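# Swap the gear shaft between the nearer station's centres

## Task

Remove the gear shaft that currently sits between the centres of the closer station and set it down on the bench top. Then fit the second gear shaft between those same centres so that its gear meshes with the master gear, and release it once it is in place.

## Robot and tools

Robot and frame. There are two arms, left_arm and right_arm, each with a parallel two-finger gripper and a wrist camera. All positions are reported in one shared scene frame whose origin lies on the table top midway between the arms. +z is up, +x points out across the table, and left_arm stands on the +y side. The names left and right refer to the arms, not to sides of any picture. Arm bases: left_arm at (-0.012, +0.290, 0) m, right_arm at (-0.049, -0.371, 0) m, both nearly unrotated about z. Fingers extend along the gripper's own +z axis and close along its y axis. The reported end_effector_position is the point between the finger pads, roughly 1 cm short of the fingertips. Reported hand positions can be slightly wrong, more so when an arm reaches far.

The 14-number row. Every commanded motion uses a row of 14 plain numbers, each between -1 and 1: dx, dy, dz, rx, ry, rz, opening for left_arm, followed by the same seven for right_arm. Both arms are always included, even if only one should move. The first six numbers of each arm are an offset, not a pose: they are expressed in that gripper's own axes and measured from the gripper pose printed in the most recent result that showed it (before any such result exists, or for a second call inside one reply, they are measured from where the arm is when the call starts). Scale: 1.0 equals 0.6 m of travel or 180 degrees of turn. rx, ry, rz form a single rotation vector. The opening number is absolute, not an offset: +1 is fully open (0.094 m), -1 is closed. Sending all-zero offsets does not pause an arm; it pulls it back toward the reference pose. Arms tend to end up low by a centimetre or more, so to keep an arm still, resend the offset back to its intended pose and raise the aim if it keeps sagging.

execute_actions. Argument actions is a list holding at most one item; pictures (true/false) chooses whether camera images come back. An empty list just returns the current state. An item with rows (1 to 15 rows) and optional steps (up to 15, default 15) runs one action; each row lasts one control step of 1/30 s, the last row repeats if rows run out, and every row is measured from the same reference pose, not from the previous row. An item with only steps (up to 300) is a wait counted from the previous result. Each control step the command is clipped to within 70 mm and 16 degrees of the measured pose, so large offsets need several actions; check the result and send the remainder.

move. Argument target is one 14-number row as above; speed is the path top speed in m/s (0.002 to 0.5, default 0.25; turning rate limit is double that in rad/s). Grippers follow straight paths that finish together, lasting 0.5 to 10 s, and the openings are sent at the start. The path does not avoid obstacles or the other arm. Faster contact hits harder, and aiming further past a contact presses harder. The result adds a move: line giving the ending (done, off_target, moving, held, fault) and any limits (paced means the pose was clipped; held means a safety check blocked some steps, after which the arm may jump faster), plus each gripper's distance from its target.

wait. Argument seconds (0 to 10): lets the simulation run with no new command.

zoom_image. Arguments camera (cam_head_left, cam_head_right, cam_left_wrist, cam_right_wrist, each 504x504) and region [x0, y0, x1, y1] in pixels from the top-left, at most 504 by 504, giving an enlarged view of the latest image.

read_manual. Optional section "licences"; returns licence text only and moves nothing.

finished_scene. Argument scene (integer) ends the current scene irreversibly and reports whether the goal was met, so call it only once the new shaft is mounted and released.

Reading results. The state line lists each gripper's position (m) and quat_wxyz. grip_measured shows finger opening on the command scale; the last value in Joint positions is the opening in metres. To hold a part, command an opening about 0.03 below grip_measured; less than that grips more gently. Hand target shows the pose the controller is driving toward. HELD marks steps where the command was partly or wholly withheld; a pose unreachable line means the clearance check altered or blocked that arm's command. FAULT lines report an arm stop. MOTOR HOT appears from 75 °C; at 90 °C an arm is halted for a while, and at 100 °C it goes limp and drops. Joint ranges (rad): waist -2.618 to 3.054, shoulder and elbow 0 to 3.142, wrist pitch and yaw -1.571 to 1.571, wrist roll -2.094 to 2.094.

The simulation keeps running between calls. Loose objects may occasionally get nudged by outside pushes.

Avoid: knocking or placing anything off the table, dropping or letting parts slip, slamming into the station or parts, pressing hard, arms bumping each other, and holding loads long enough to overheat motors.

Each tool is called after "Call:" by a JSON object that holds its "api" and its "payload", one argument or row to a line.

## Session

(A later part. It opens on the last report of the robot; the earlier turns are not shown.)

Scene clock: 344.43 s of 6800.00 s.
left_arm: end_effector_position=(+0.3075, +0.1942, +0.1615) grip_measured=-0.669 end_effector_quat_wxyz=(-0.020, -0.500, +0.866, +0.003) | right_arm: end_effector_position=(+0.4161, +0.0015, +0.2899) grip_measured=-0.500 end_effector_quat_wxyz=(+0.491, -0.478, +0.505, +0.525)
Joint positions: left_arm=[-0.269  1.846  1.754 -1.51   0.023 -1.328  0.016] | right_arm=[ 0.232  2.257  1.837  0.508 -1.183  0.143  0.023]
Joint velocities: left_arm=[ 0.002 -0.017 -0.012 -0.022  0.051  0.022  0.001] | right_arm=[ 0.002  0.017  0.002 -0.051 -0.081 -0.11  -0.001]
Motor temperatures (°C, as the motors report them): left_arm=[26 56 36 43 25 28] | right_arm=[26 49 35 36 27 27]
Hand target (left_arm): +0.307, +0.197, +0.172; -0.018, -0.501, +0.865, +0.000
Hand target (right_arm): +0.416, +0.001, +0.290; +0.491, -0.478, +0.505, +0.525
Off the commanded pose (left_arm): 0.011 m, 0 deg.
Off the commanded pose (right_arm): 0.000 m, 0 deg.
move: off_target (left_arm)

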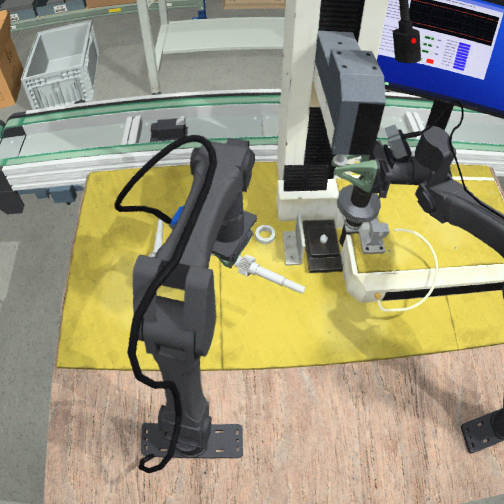

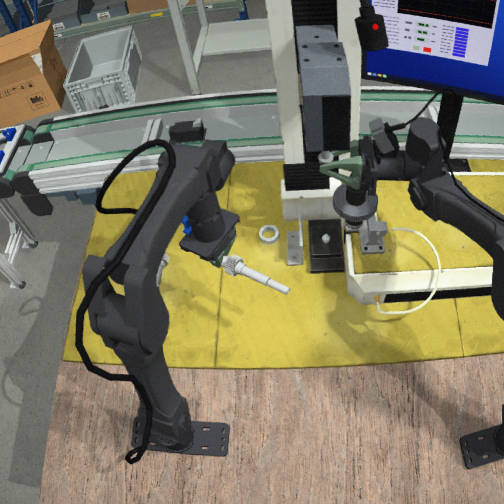

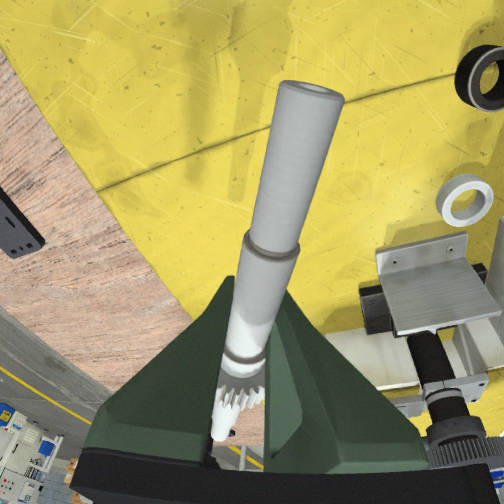

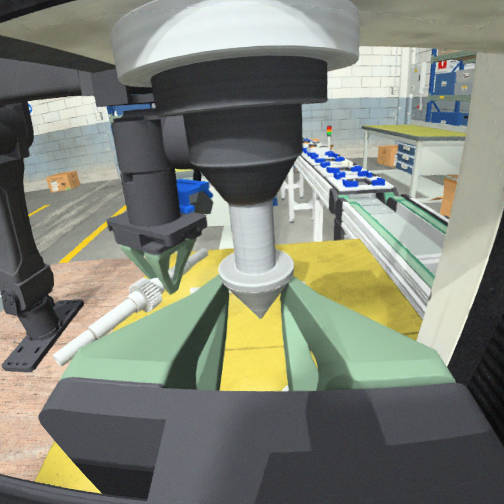

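Call:
{"api": "move", "payload": {
  "target": [0,0,-0.02,0,0,0.44,-0.73,0,0,0,0,0,0,-0.5]
}}

Call:
{"api": "move", "payload": {
  "target": [-0.065,-0.214,-0.24,0.085,-0.568,0,-0.73,0,0,0,0,0,0,-0.5],
  "speed": 0.2
}}

Scene clock: 361.43 s of 6800.00 s.
left_arm: end_effector_position=(+0.3099, +0.1940, +0.1640) grip_measured=-0.669 end_effector_quat_wxyz=(-0.017, +0.164, +0.986, -0.008) | right_arm: end_effector_position=(+0.4161, +0.0015, +0.2899) grip_measured=-0.500 end_effector_quat_wxyz=(+0.491, -0.478, +0.505, +0.525)
Joint positions: left_arm=[-0.269  1.857  1.778 -1.523  0.02   0.048  0.016] | right_arm=[ 0.232  2.257  1.837  0.508 -1.183  0.143  0.023]
Joint velocities: left_arm=[-0.007 -0.012  0.007 -0.11   0.095 -0.022 -0.   ] | right_arm=[ 0.002 -0.007 -0.002 -0.066 -0.037  0.022 -0.001]
Motor temperatures (°C, as the motors report them): left_arm=[26 55 38 41 25 28] | right_arm=[26 50 35 37 27 27]
Hand target (left_arm): +0.308, +0.194, +0.173; -0.016, +0.167, +0.986, -0.010
Hand target (right_arm): +0.416, +0.001, +0.290; +0.491, -0.478, +0.505, +0.525
Off the commanded pose (left_arm): 0.010 m, 0 deg.
Off the commanded pose (right_arm): 0.000 m, 0 deg.
joint sent to its limit (left arm) — the command would take joint 4 (wrist pitch) past its lower limit, so that joint was sent only as far as its limit.
After step 90, 10.67 s passed at rest.
move: done

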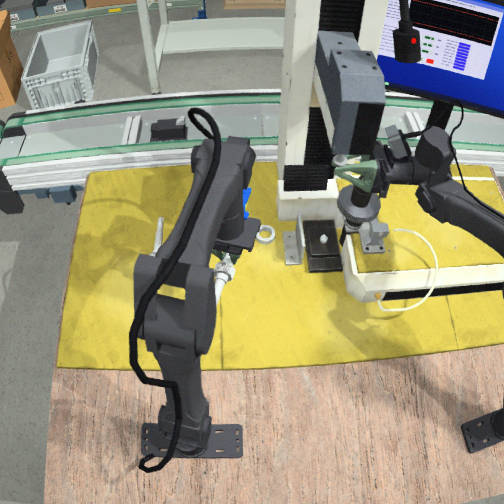

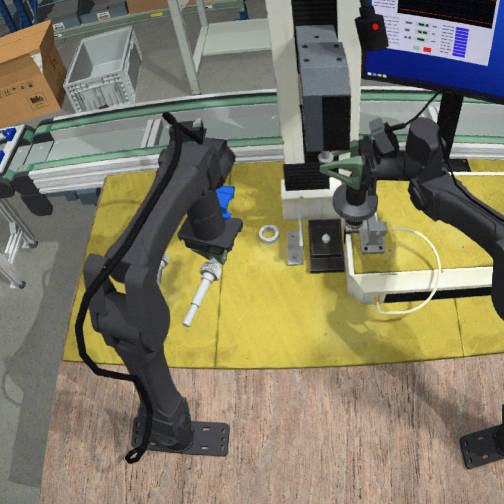

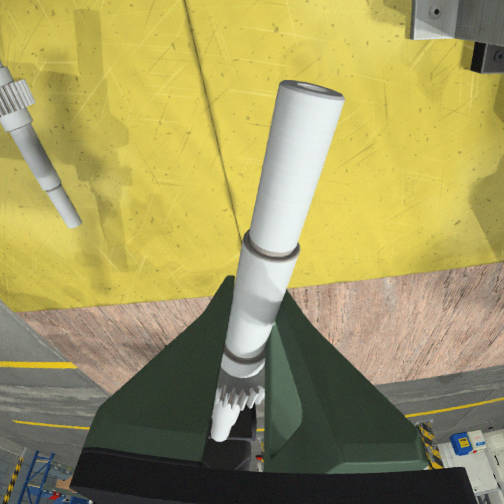

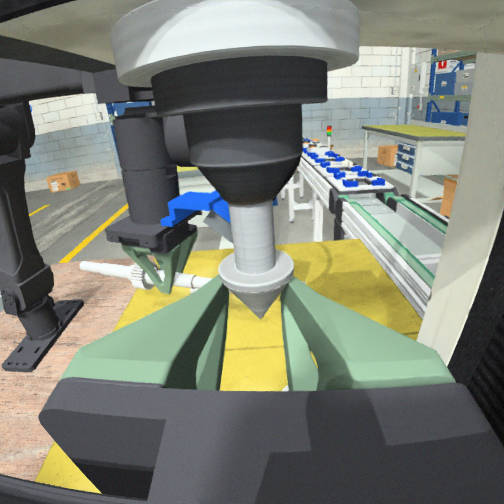

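Scene clock: 366.67 s of 6800.00 s.
left_arm: end_effector_position=(+0.3104, +0.0634, +0.2735) grip_measured=-0.668 end_effector_quat_wxyz=(+0.691, +0.103, +0.676, -0.233) | right_arm: end_effector_position=(+0.4161, +0.0015, +0.2899) grip_measured=-0.500 end_effector_quat_wxyz=(+0.491, -0.478, +0.505, +0.525)
Joint positions: left_arm=[-0.716  1.179  0.509  0.737 -0.25  -0.158  0.016] | right_arm=[ 0.232  2.257  1.837  0.508 -1.183  0.143  0.023]
Joint velocities: left_arm=[-0.007  0.037 -0.012  0.007 -0.007  0.095 -0.   ] | right_arm=[ 0.002  0.007 -0.007  0.037  0.037  0.007 -0.   ]
Motor temperatures (°C, as the motors report them): left_arm=[26 53 38 44 25 28] | right_arm=[26 50 35 37 27 27]
Hand target (left_arm): +0.306, +0.065, +0.312; +0.731, +0.084, +0.627, -0.258
Hand target (right_arm): +0.416, +0.001, +0.290; +0.491, -0.478, +0.505, +0.525
Off the commanded pose (left_arm): 0.036 m, 8 deg.
Off the commanded pose (right_arm): 0.000 m, 0 deg.
move: off_target (left_arm)

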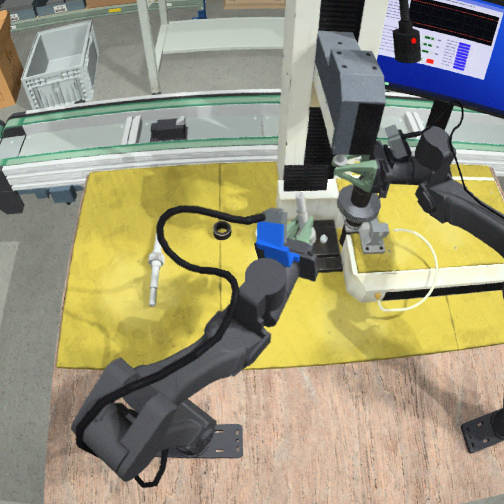

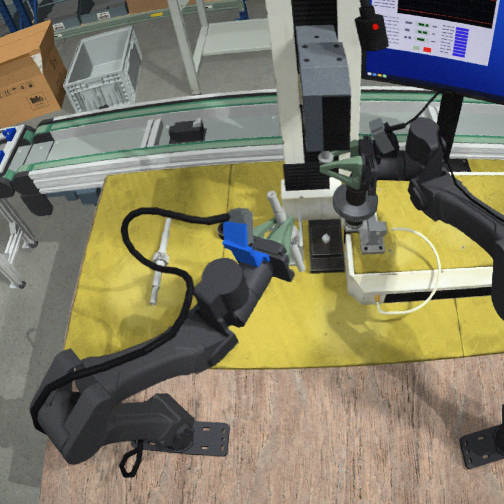

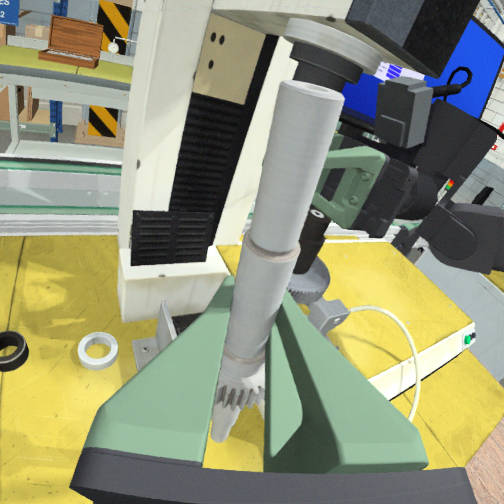

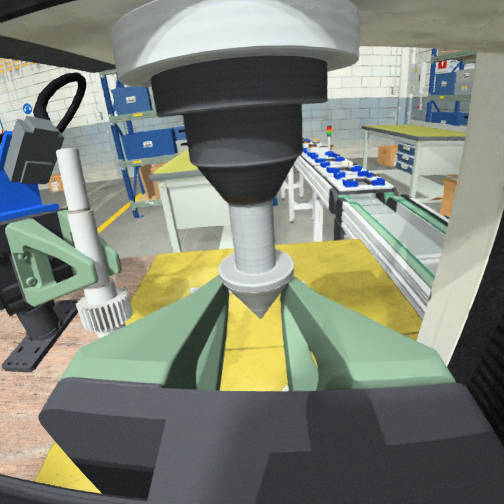

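Call:
{"api": "move", "payload": {
  "target": [-0.01,0.02,0.223,0,-0.045,0,-0.73,0,0,0,0,0,0,-0.5],
  "speed": 0.08
}}

Call:
{"api": "zoom_image", "payload": {
  "camera": "cam_head_right",
  "region": [270, 150, 390, 270]
}}

Call:
{"api": "zoom_image", "payload": {
  "camera": "cam_left_wrist",
  "region": [170, 370, 300, 500]
}}

Scene clock: 384.23 s of 6800.00 s.
left_arm: end_effector_position=(+0.4272, +0.0138, +0.2266) grip_measured=-0.668 end_effector_quat_wxyz=(+0.683, +0.106, +0.691, -0.215) | right_arm: end_effector_position=(+0.4161, +0.0015, +0.2899) grip_measured=-0.500 end_effector_quat_wxyz=(+0.491, -0.478, +0.505, +0.525)
Joint positions: left_arm=[-0.607  1.775  0.865  0.934 -0.162 -0.149  0.016] | right_arm=[ 0.232  2.257  1.837  0.508 -1.183  0.143  0.023]
Joint velocities: left_arm=[ 0.017 -0.002  0.012 -0.051 -0.022 -0.007  0.   ] | right_arm=[-0.027 -0.002 -0.012 -0.037  0.022  0.037 -0.   ]
Motor temperatures (°C, as the motors report them): left_arm=[26 49 39 56 25 28] | right_arm=[26 51 35 37 27 27]
Hand target (left_arm): +0.429, +0.016, +0.283; +0.736, +0.088, +0.627, -0.239
Hand target (right_arm): +0.416, +0.001, +0.290; +0.491, -0.478, +0.505, +0.525
Off the commanded pose (left_arm): 0.060 m, 10 deg.
Off the commanded pose (right_arm): 0.000 m, 0 deg.
After step 90, 12.50 s passed at rest.
move: off_target (left_arm)

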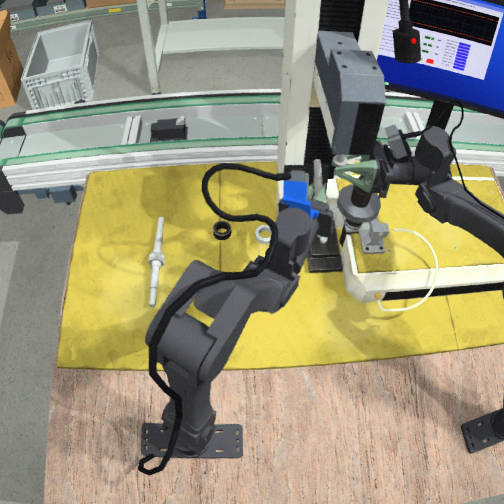

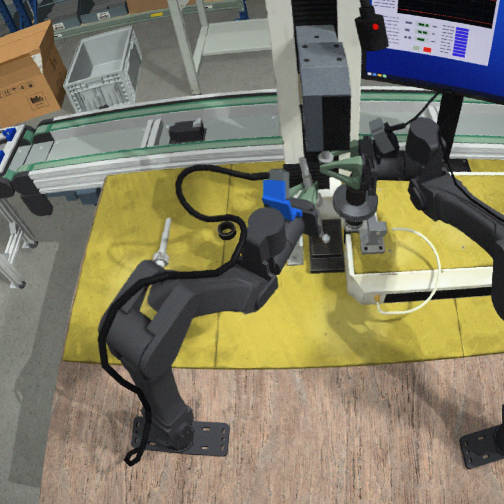

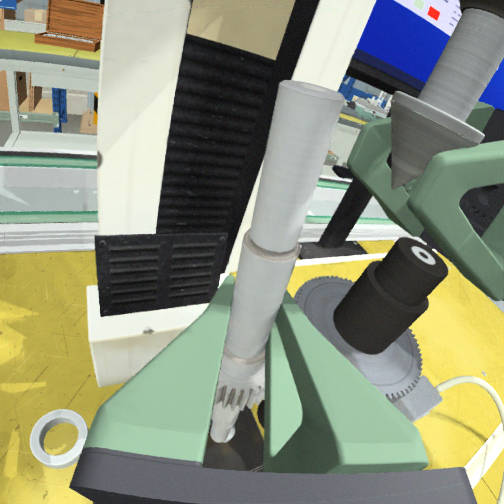

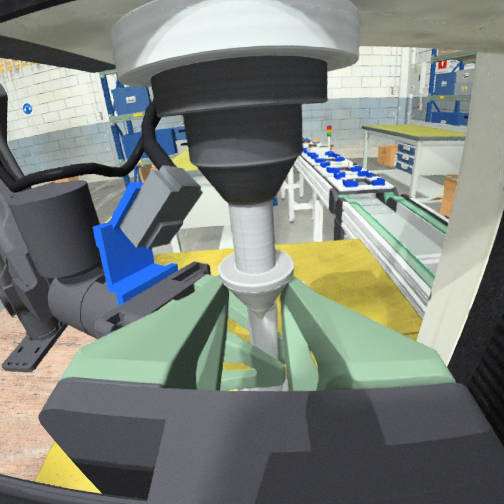

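Region (270, 150, 390, 270) of cam_head_right's 504x504 image, scaled by 4.200, with more detail than that image has.

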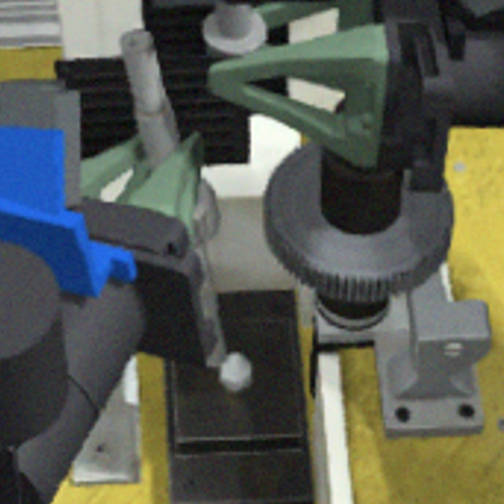

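Region (170, 370, 300, 500) of cam_left_wrist's 504x504 image, scaled by 3.877, with more detail than that image has.

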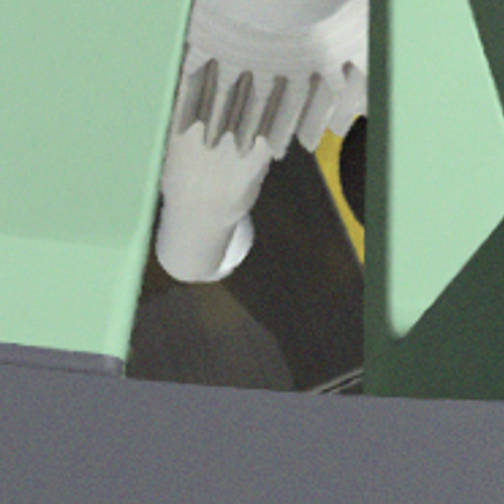

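Call:
{"api": "move", "payload": {
  "target": [-0.1,-0.016,0.014,0,-0.056,-0.004,-0.73,0,0,0,0,0,0,-0.5],
  "speed": 0.2
}}

Call:
{"api": "zoom_image", "payload": {
  "camera": "cam_head_right",
  "region": [270, 150, 390, 270]
}}

Call:
{"api": "zoom_image", "payload": {
  "camera": "cam_left_wrist",
  "region": [170, 370, 300, 500]
}}

Scene clock: 389.57 s of 6800.00 s.
left_arm: end_effector_position=(+0.4303, +0.0172, +0.2169) grip_measured=-0.668 end_effector_quat_wxyz=(+0.677, +0.104, +0.701, -0.198) | right_arm: end_effector_position=(+0.4161, +0.0015, +0.2899) grip_measured=-0.500 end_effector_quat_wxyz=(+0.491, -0.478, +0.505, +0.525)
Joint positions: left_arm=[-0.607  1.786  0.866  0.915 -0.188 -0.139  0.016] | right_arm=[ 0.232  2.257  1.837  0.508 -1.183  0.143  0.023]
Joint velocities: left_arm=[-0.002 -0.007  0.002  0.051 -0.007 -0.007 -0.001] | right_arm=[-0.007  0.002 -0.002  0.007 -0.051  0.037 -0.001]
Motor temperatures (°C, as the motors report them): left_arm=[26 51 40 58 25 28] | right_arm=[26 51 35 37 27 27]
Hand target (left_arm): +0.428, +0.014, +0.285; +0.737, +0.082, +0.630, -0.229
Hand target (right_arm): +0.416, +0.001, +0.290; +0.491, -0.478, +0.505, +0.525
Off the commanded pose (left_arm): 0.071 m, 12 deg.
Off the commanded pose (right_arm): 0.000 m, 0 deg.
After step 90, 1.47 s passed at rest.
move: off_target (left_arm)

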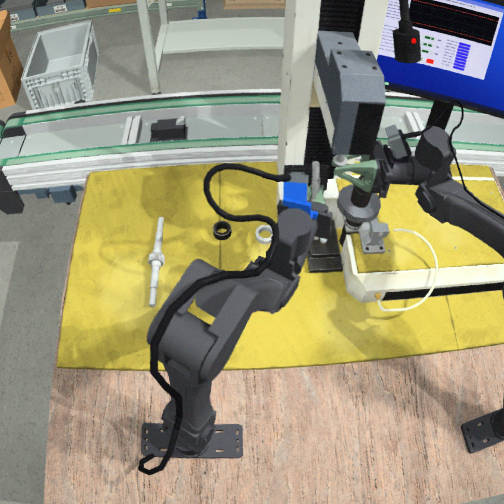

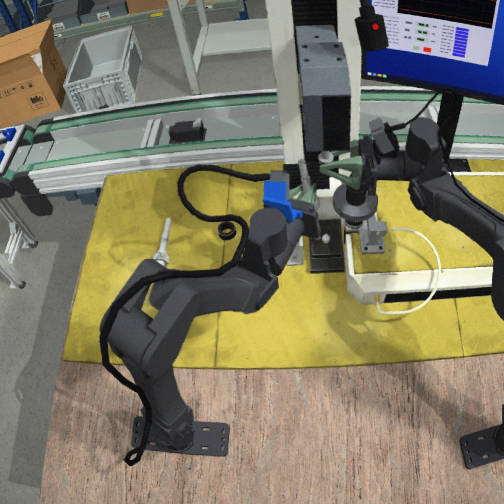

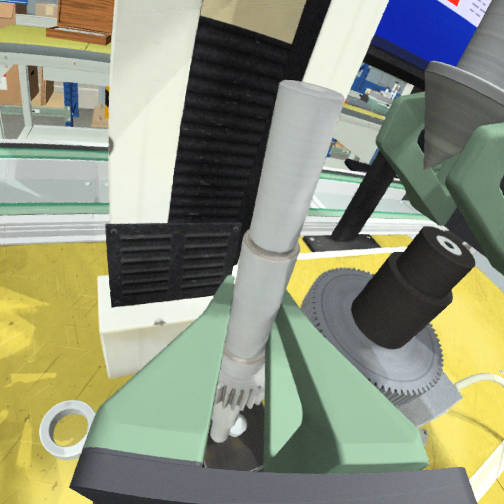

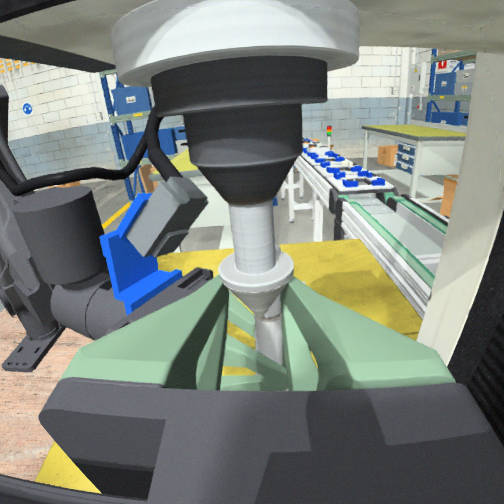

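Region (270, 150, 390, 270) of cam_head_right's 504x504 image, scaled by 4.200, with more detail than that image has.

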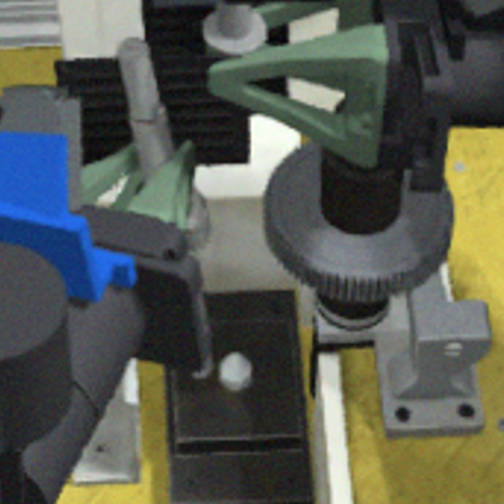

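Region (170, 370, 300, 500) of cam_left_wrist's 504x504 image, scaled by 3.877, with more detail than that image has.

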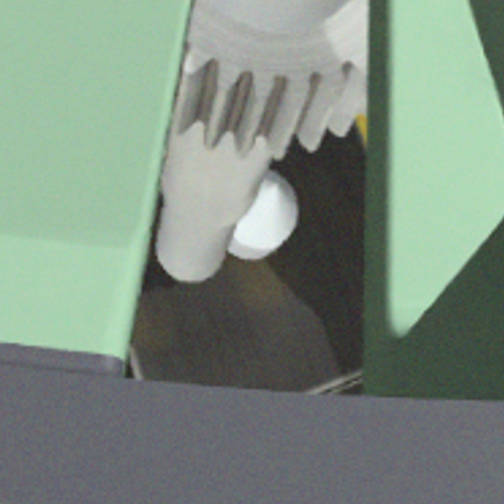

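Call:
{"api": "execute_actions", "payload": {
  "actions": [
    {"rows":[[-0.125,-0.02,0.0,0,-0.08,0,-0.73,0,0,0,0,0,0,-0.5]]}
  ]
}}

Scene clock: 397.90 s of 6800.00 s.
left_arm: end_effector_position=(+0.4287, +0.0175, +0.2347) grip_measured=-0.668 end_effector_quat_wxyz=(+0.706, +0.101, +0.676, -0.187) | right_arm: end_effector_position=(+0.4161, +0.0015, +0.2899) grip_measured=-0.500 end_effector_quat_wxyz=(+0.491, -0.478, +0.505, +0.525)
Joint positions: left_arm=[-0.621  1.786  0.866  0.988 -0.226 -0.095  0.016] | right_arm=[ 0.232  2.257  1.837  0.508 -1.183  0.143  0.023]
Joint velocities: left_arm=[ 0.012  0.007 -0.002  0.007 -0.022 -0.007  0.001] | right_arm=[ 0.002 -0.002 -0.007 -0.007 -0.007  0.051  0.001]
Motor temperatures (°C, as the motors report them): left_arm=[26 54 42 61 25 28] | right_arm=[26 52 35 37 27 27]
Hand target (left_arm): +0.426, +0.018, +0.291; +0.758, +0.078, +0.613, -0.211
Hand target (right_arm): +0.416, +0.001, +0.290; +0.491, -0.478, +0.505, +0.525
Off the commanded pose (left_arm): 0.058 m, 10 deg.
Off the commanded pose (right_arm): 0.000 m, 0 deg.
Steps of this call (steps 1 to 90: nothing new was sent; then 4.83 s passed at rest; steps 91 to 105: all 15 steps of this action). Readings (end_effector_position):
91: left_arm (+0.4302, +0.0173, +0.2184) | right_arm (+0.4161, +0.0015, +0.2899)
92: left_arm (+0.4301, +0.0176, +0.2199) | right_arm (+0.4161, +0.0015, +0.2899)
94: left_arm (+0.4294, +0.0171, +0.2245) | right_arm (+0.4161, +0.0015, +0.2899)
98: left_arm (+0.4285, +0.0164, +0.2314) | right_arm (+0.4161, +0.0015, +0.2899)
105: the state above

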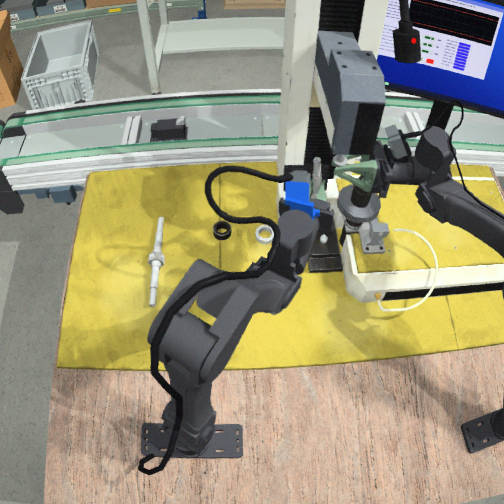

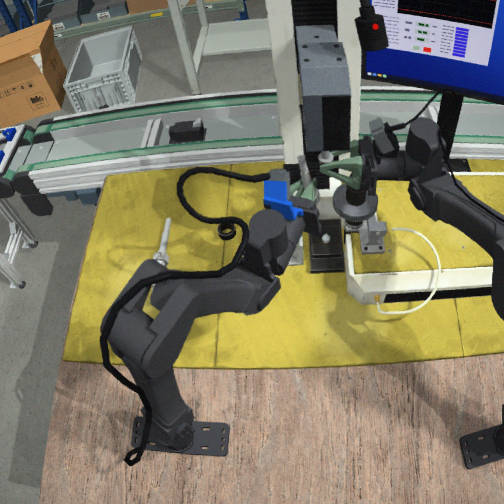

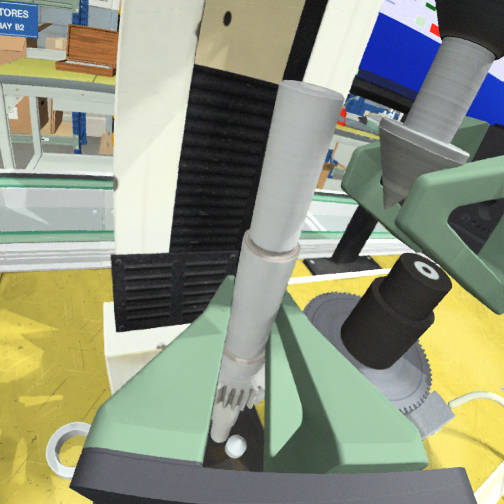

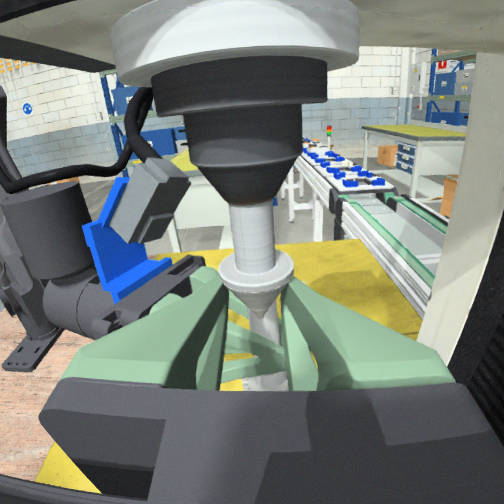

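Call:
{"api": "execute_actions", "payload": {
  "actions": [
    {"rows":[[-0.091,-0.012,0.003,0.004,-0.055,-0.015,-0.73,0,0,0,0,0,0,-0.5],[-0.091,-0.012,0.003,0.004,-0.055,-0.02,-0.73,0,0,0,0,0,0,-0.5],[-0.091,-0.018,0.005,0.004,-0.055,-0.025,-0.73,0,0,0,0,0,0,-0.5],[-0.091,-0.0245,0.007,0.004,-0.055,-0.03,-0.73,0,0,0,0,0,0,-0.5]]}
  ]
}}

Call:
{"api": "zoom_image", "payload": {
  "camera": "cam_head_right",
  "region": [270, 150, 390, 270]
}}

Call:
{"api": "zoom_image", "payload": {
  "camera": "cam_left_wrist",
  "region": [170, 370, 300, 500]
}}

Scene clock: 415.47 s of 6800.00 s.
left_arm: end_effector_position=(+0.4241, +0.0115, +0.2353) grip_measured=-0.668 end_effector_quat_wxyz=(+0.702, +0.085, +0.677, -0.203) | right_arm: end_effector_position=(+0.4161, +0.0015, +0.2899) grip_measured=-0.500 end_effector_quat_wxyz=(+0.491, -0.478, +0.505, +0.525)
Joint positions: left_arm=[-0.643  1.786  0.866  0.991 -0.249 -0.139  0.016] | right_arm=[ 0.232  2.257  1.837  0.508 -1.183  0.143  0.023]
Joint velocities: left_arm=[-0.012  0.002 -0.002 -0.051 -0.037  0.022  0.   ] | right_arm=[-0.007 -0.007 -0.027 -0.051 -0.022 -0.022 -0.001]
Motor temperatures (°C, as the motors report them): left_arm=[26 56 43 64 25 28] | right_arm=[26 53 35 37 27 27]
Hand target (left_arm): +0.422, +0.012, +0.289; +0.749, +0.057, +0.617, -0.233
Hand target (right_arm): +0.416, +0.001, +0.290; +0.491, -0.478, +0.505, +0.525
Off the commanded pose (left_arm): 0.056 m, 10 deg.
Off the commanded pose (right_arm): 0.000 m, 0 deg.
Steps of this call (steps 1 to 90: nothing new was sent; then 14.07 s passed at rest; steps 91 to 105: all 15 steps of this action). Readings (end_effector_position):
91: left_arm (+0.4288, +0.0177, +0.2353) | right_arm (+0.4161, +0.0015, +0.2899)
92: left_arm (+0.4288, +0.0178, +0.2354) | right_arm (+0.4161, +0.0015, +0.2899)
94: left_arm (+0.4284, +0.0175, +0.2354) | right_arm (+0.4161, +0.0015, +0.2899)
98: left_arm (+0.4252, +0.0129, +0.2353) | right_arm (+0.4161, +0.0015, +0.2899)
105: the state above

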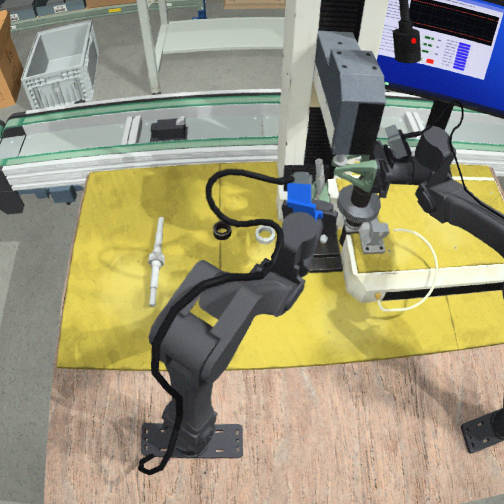

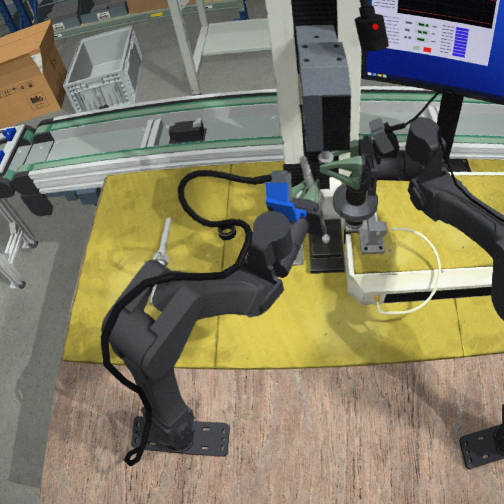

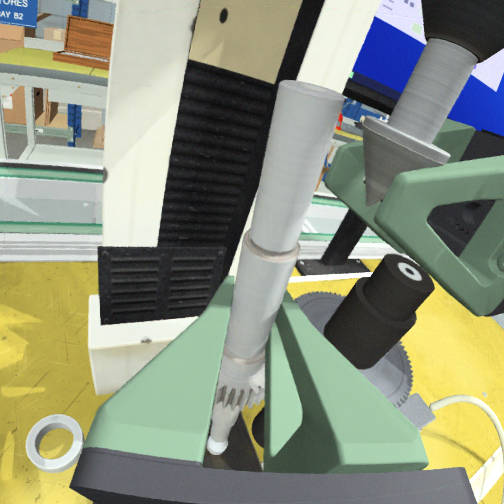

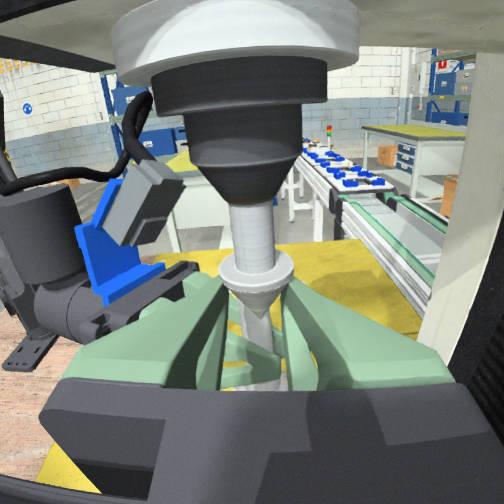

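Region (270, 150, 390, 270) of cam_head_right's 504x504 image, scaled by 4.200, with more detail than that image has.

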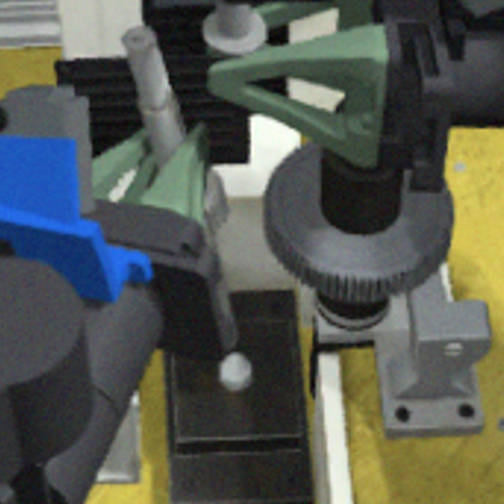

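Region (170, 370, 300, 500) of cam_left_wrist's 504x504 image, scaled by 3.877, with more detail than that image has.

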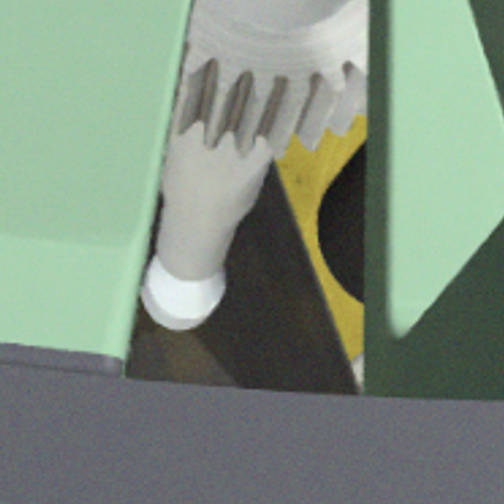

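Call:
{"api": "execute_actions", "payload": {
  "actions": [
    {"rows":[[-0.086,-0.015,0.006,0.004,-0.057,-0.012,-0.73,0,0,0,0,0,0,-0.5],[-0.084,-0.015,0.01,0.004,-0.057,-0.012,-0.73,0,0,0,0,0,0,-0.5],[-0.082,-0.015,0.014,0.004,-0.057,-0.012,-0.73,0,0,0,0,0,0,-0.5],[-0.08,-0.015,0.018,0.004,-0.057,-0.012,-0.73,0,0,0,0,0,0,-0.5],[-0.075,-0.015,0.018,0.004,-0.057,-0.012,-0.73,0,0,0,0,0,0,-0.5]]}
  ]
}}

Call:
{"api": "zoom_image", "payload": {
  "camera": "cam_head_right",
  "region": [270, 150, 390, 270]
}}

Call:
{"api": "zoom_image", "payload": {
  "camera": "cam_left_wrist",
  "region": [170, 370, 300, 500]
}}

Scene clock: 431.70 s of 6800.00 s.
left_arm: end_effector_position=(+0.4294, +0.0095, +0.2237) grip_measured=-0.668 end_effector_quat_wxyz=(+0.703, +0.082, +0.678, -0.199) | right_arm: end_effector_position=(+0.4161, +0.0015, +0.2899) grip_measured=-0.500 end_effector_quat_wxyz=(+0.491, -0.478, +0.505, +0.525)
Joint positions: left_arm=[-0.643  1.836  0.873  1.034 -0.259 -0.138  0.016] | right_arm=[ 0.232  2.257  1.837  0.508 -1.183  0.143  0.023]
Joint velocities: left_arm=[ 0.012 -0.007 -0.017  0.081 -0.007  0.007 -0.   ] | right_arm=[ 0.012  0.017  0.002  0.022 -0.037  0.022 -0.   ]
Motor temperatures (°C, as the motors report them): left_arm=[26 57 43 67 25 28] | right_arm=[26 53 36 37 27 27]
Hand target (left_arm): +0.426, +0.009, +0.280; +0.754, +0.058, +0.614, -0.228
Hand target (right_arm): +0.416, +0.001, +0.290; +0.491, -0.478, +0.505, +0.525
Off the commanded pose (left_arm): 0.058 m, 11 deg.
Off the commanded pose (right_arm): 0.000 m, 0 deg.
Steps of this call (steps 1 to 90: nothing new was sent; then 12.73 s passed at rest; steps 91 to 105: all 15 steps of this action). Readings (end_effector_position):
91: left_arm (+0.4245, +0.0122, +0.2356) | right_arm (+0.4161, +0.0015, +0.2899)
92: left_arm (+0.4247, +0.0124, +0.2357) | right_arm (+0.4161, +0.0015, +0.2899)
94: left_arm (+0.4256, +0.0122, +0.2355) | right_arm (+0.4161, +0.0015, +0.2899)
98: left_arm (+0.4286, +0.0101, +0.2279) | right_arm (+0.4161, +0.0015, +0.2899)
105: the state above

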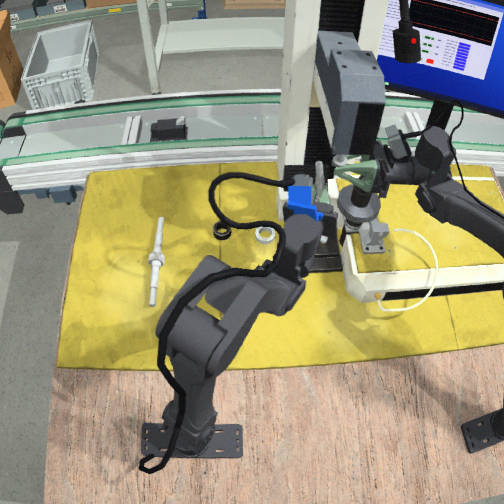

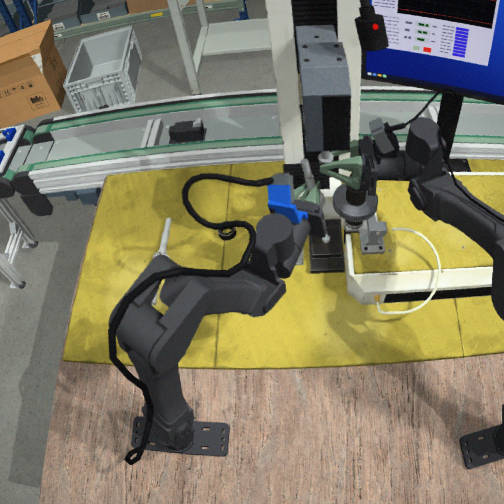

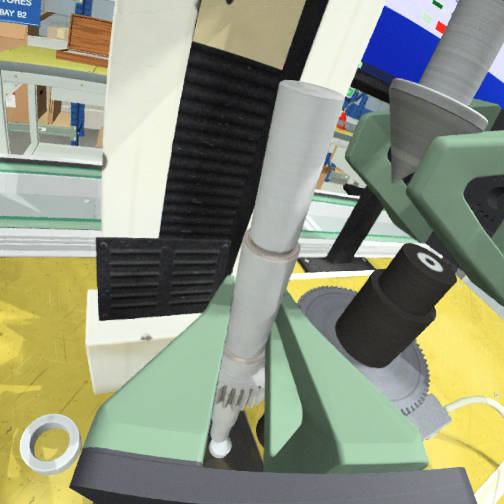

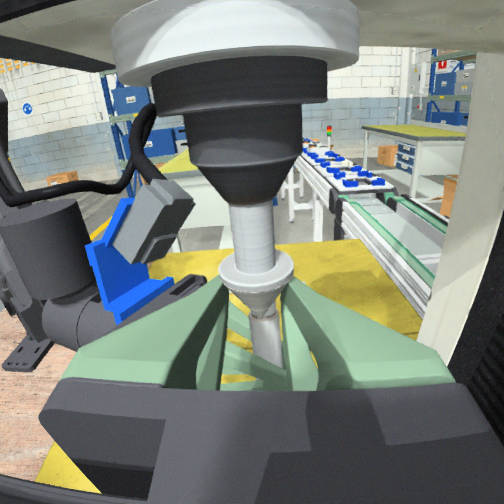

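Region (270, 150, 390, 270) of cam_head_right's 504x504 image, scaled by 4.200, with more detail than that image has.

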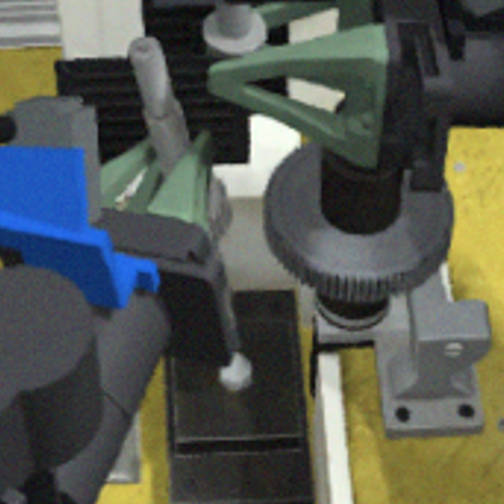

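Region (170, 370, 300, 500) of cam_left_wrist's 504x504 image, scaled by 3.877, with more detail than that image has.

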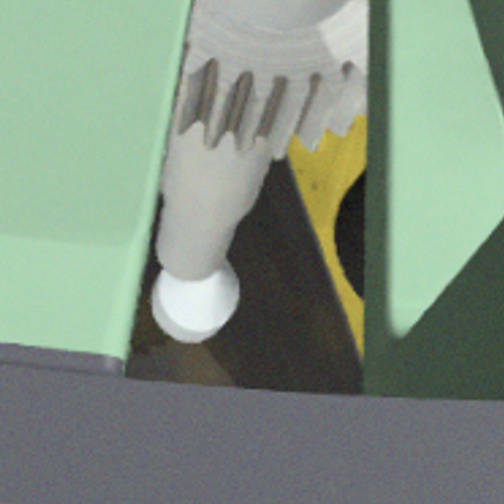

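Call:
{"api": "execute_actions", "payload": {
  "actions": [
    {"rows":[[-0.09,-0.02,0,0.004,-0.056,-0.012,-0.73,0,0,0,0,0,0,-0.5],[-0.087,-0.022,0,0.004,-0.054,-0.012,-0.73,0,0,0,0,0,0,-0.5],[-0.084,-0.022,-0.002,0.004,-0.052,-0.012,-0.73,0,0,0,0,0,0,-0.5],[-0.08,-0.022,-0.002,0.004,-0.05,-0.012,-0.73,0,0,0,0,0,0,-0.5]]}
  ]
}}

Call:
{"api": "zoom_image", "payload": {
  "camera": "cam_left_wrist",
  "region": [170, 370, 300, 500]
}}

Scene clock: 439.30 s of 6800.00 s.
left_arm: end_effector_position=(+0.4259, +0.0056, +0.2255) grip_measured=-0.668 end_effector_quat_wxyz=(+0.706, +0.079, +0.675, -0.199) | right_arm: end_effector_position=(+0.4161, +0.0015, +0.2899) grip_measured=-0.500 end_effector_quat_wxyz=(+0.491, -0.478, +0.505, +0.525)
Joint positions: left_arm=[-0.661  1.836  0.873  1.041 -0.282 -0.137  0.016] | right_arm=[ 0.232  2.257  1.837  0.508 -1.183  0.143  0.023]
Joint velocities: left_arm=[-0.002 -0.002  0.007  0.051  0.022 -0.037 -0.001] | right_arm=[ 0.002 -0.012  0.012  0.081  0.051 -0.007 -0.001]
Motor temperatures (°C, as the motors report them): left_arm=[26 57 43 68 25 28] | right_arm=[26 54 36 37 27 27]
Hand target (left_arm): +0.421, +0.007, +0.272; +0.748, +0.057, +0.622, -0.224
Hand target (right_arm): +0.416, +0.001, +0.290; +0.491, -0.478, +0.505, +0.525
Off the commanded pose (left_arm): 0.048 m, 9 deg.
Off the commanded pose (right_arm): 0.000 m, 0 deg.
Steps of this call (steps 1 to 90: nothing new was sent; then 4.10 s passed at rest; steps 91 to 105: all 15 steps of this action). Readings (end_effector_position):
91: left_arm (+0.4292, +0.0096, +0.2254) | right_arm (+0.4161, +0.0015, +0.2899)
92: left_arm (+0.4289, +0.0095, +0.2255) | right_arm (+0.4161, +0.0015, +0.2899)
94: left_arm (+0.4279, +0.0083, +0.2255) | right_arm (+0.4161, +0.0015, +0.2899)
98: left_arm (+0.4258, +0.0052, +0.2255) | right_arm (+0.4161, +0.0015, +0.2899)
105: the state above

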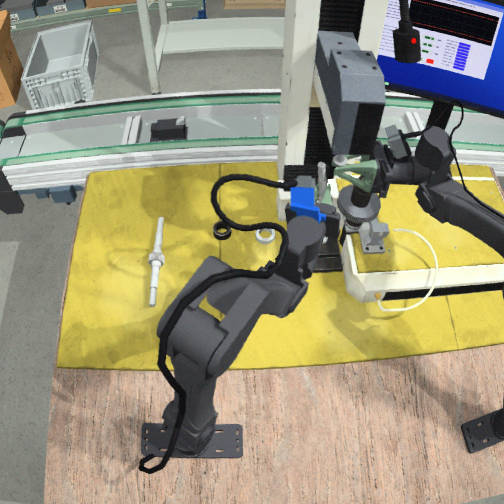

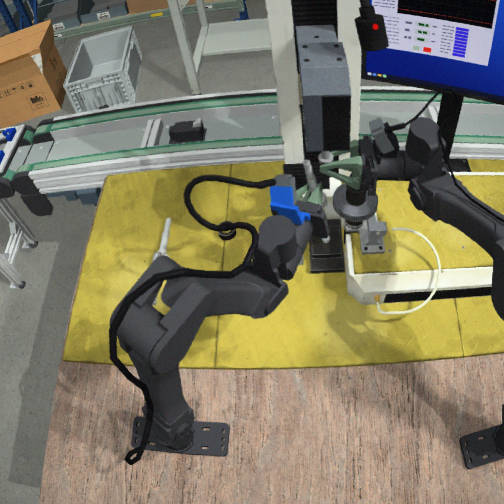

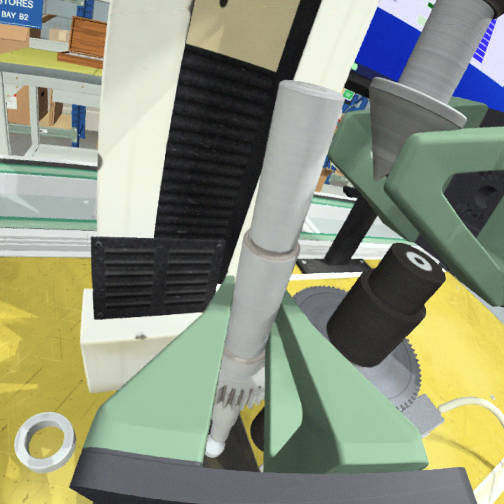

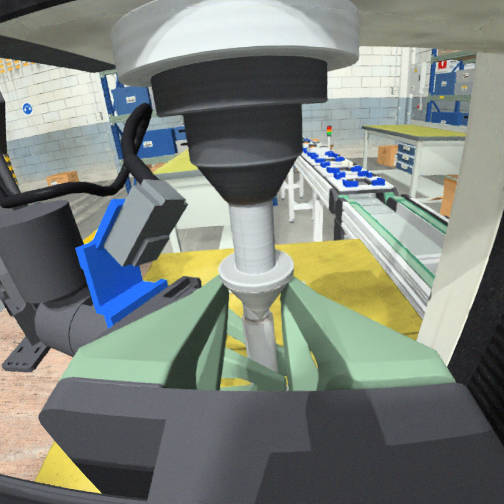

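Region (170, 370, 300, 500) of cam_left_wrist's 504x504 image, scaled by 3.877, with more detail than that image has.

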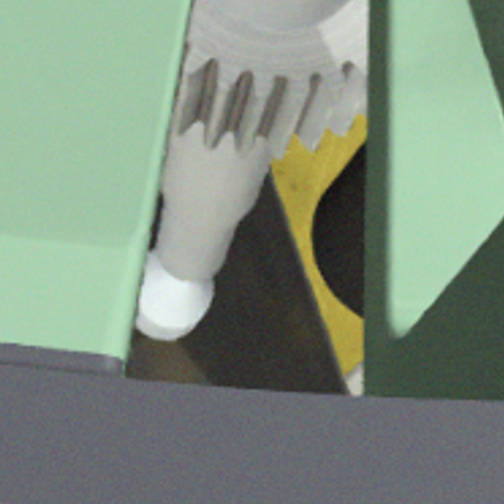

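Call:
{"api": "execute_actions", "payload": {
  "actions": [
    {"rows":[[-0.078,-0.008,-0.002,0.004,-0.05,-0.012,-0.73,0,0,0,0,0,0,-0.5],[-0.078,-0.004,-0.002,0.004,-0.05,-0.012,-0.73,0,0,0,0,0,0,-0.5],[-0.078,-0.004,-0.002,0.004,-0.05,-0.012,-0.73,0,0,0,0,0,0,-0.5],[-0.075,-0.004,-0.002,0.004,-0.048,-0.012,-0.73,0,0,0,0,0,0,-0.5],[-0.072,-0.003,-0.002,0.004,-0.045,-0.012,-0.73,0,0,0,0,0,0,-0.5],[-0.068,-0.003,-0.002,0.004,-0.042,-0.012,-0.73,0,0,0,0,0,0,-0.5]]}
  ]
}}

Call:
{"api": "zoom_image", "payload": {
  "camera": "cam_left_wrist",
  "region": [170, 370, 300, 500]
}}

Scene clock: 448.63 s of 6800.00 s.
left_arm: end_effector_position=(+0.4259, +0.0060, +0.2271) grip_measured=-0.669 end_effector_quat_wxyz=(+0.708, +0.077, +0.673, -0.200) | right_arm: end_effector_position=(+0.4161, +0.0015, +0.2899) grip_measured=-0.500 end_effector_quat_wxyz=(+0.491, -0.478, +0.505, +0.525)
Joint positions: left_arm=[-0.661  1.836  0.873  1.048 -0.283 -0.137  0.016] | right_arm=[ 0.232  2.257  1.837  0.508 -1.183  0.143  0.023]
Joint velocities: left_arm=[-0.012 -0.012 -0.007 -0.037  0.081  0.051  0.   ] | right_arm=[ 0.012  0.012 -0.012 -0.037  0.051  0.007  0.001]
Motor temperatures (°C, as the motors report them): left_arm=[26 58 42 69 25 28] | right_arm=[26 54 36 37 27 27]
Hand target (left_arm): +0.423, +0.012, +0.265; +0.743, +0.057, +0.629, -0.222
Hand target (right_arm): +0.416, +0.001, +0.290; +0.491, -0.478, +0.505, +0.525
Off the commanded pose (left_arm): 0.039 m, 8 deg.
Off the commanded pose (right_arm): 0.000 m, 0 deg.
Steps of this call (steps 1 to 90: nothing new was sent; then 5.83 s passed at rest; steps 91 to 105: all 15 steps of this action). Readings (end_effector_position):
91: left_arm (+0.4260, +0.0059, +0.2257) | right_arm (+0.4161, +0.0015, +0.2899)
92: left_arm (+0.4260, +0.0059, +0.2261) | right_arm (+0.4161, +0.0015, +0.2899)
94: left_arm (+0.4259, +0.0060, +0.2269) | right_arm (+0.4161, +0.0015, +0.2899)
98: left_arm (+0.4259, +0.0060, +0.2271) | right_arm (+0.4161, +0.0015, +0.2899)
105: the state above

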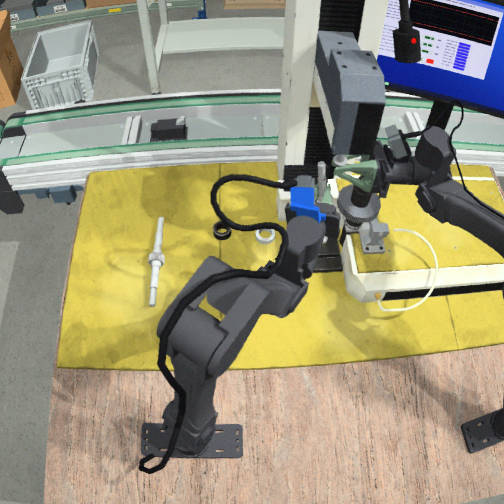

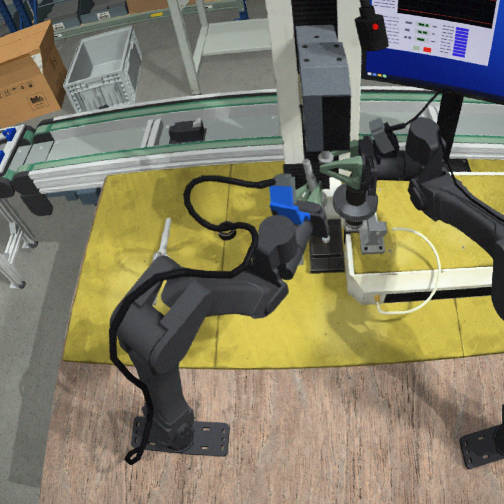

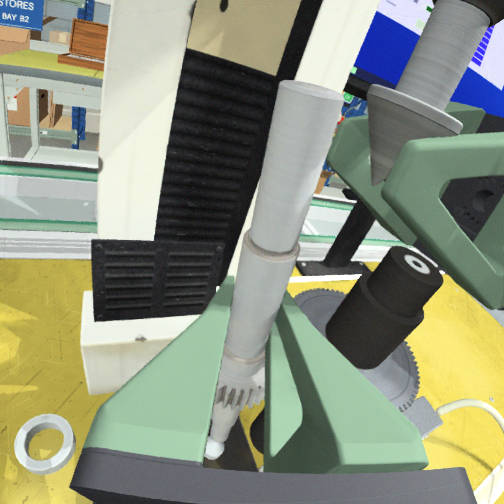

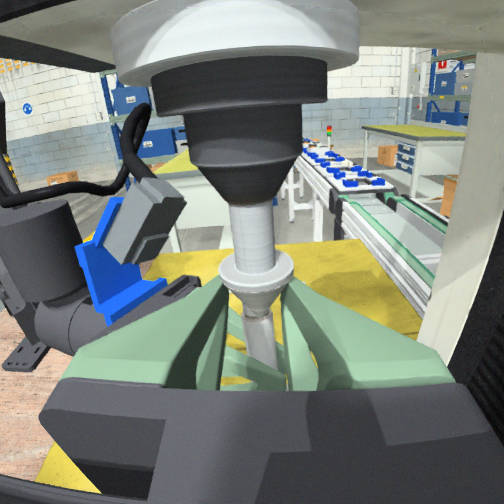

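Region (170, 370, 300, 500) of cam_left_wrist's 504x504 image, scaled by 3.877, with more detail than that image has.

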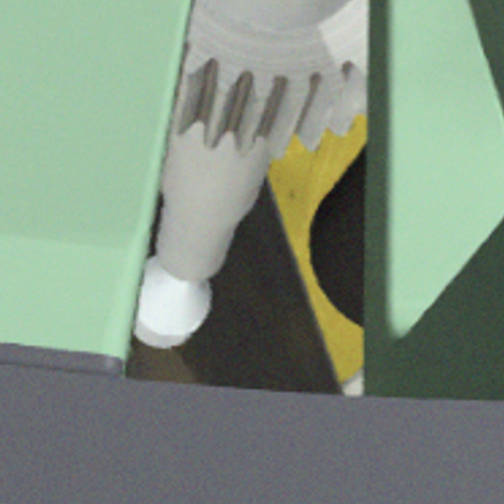

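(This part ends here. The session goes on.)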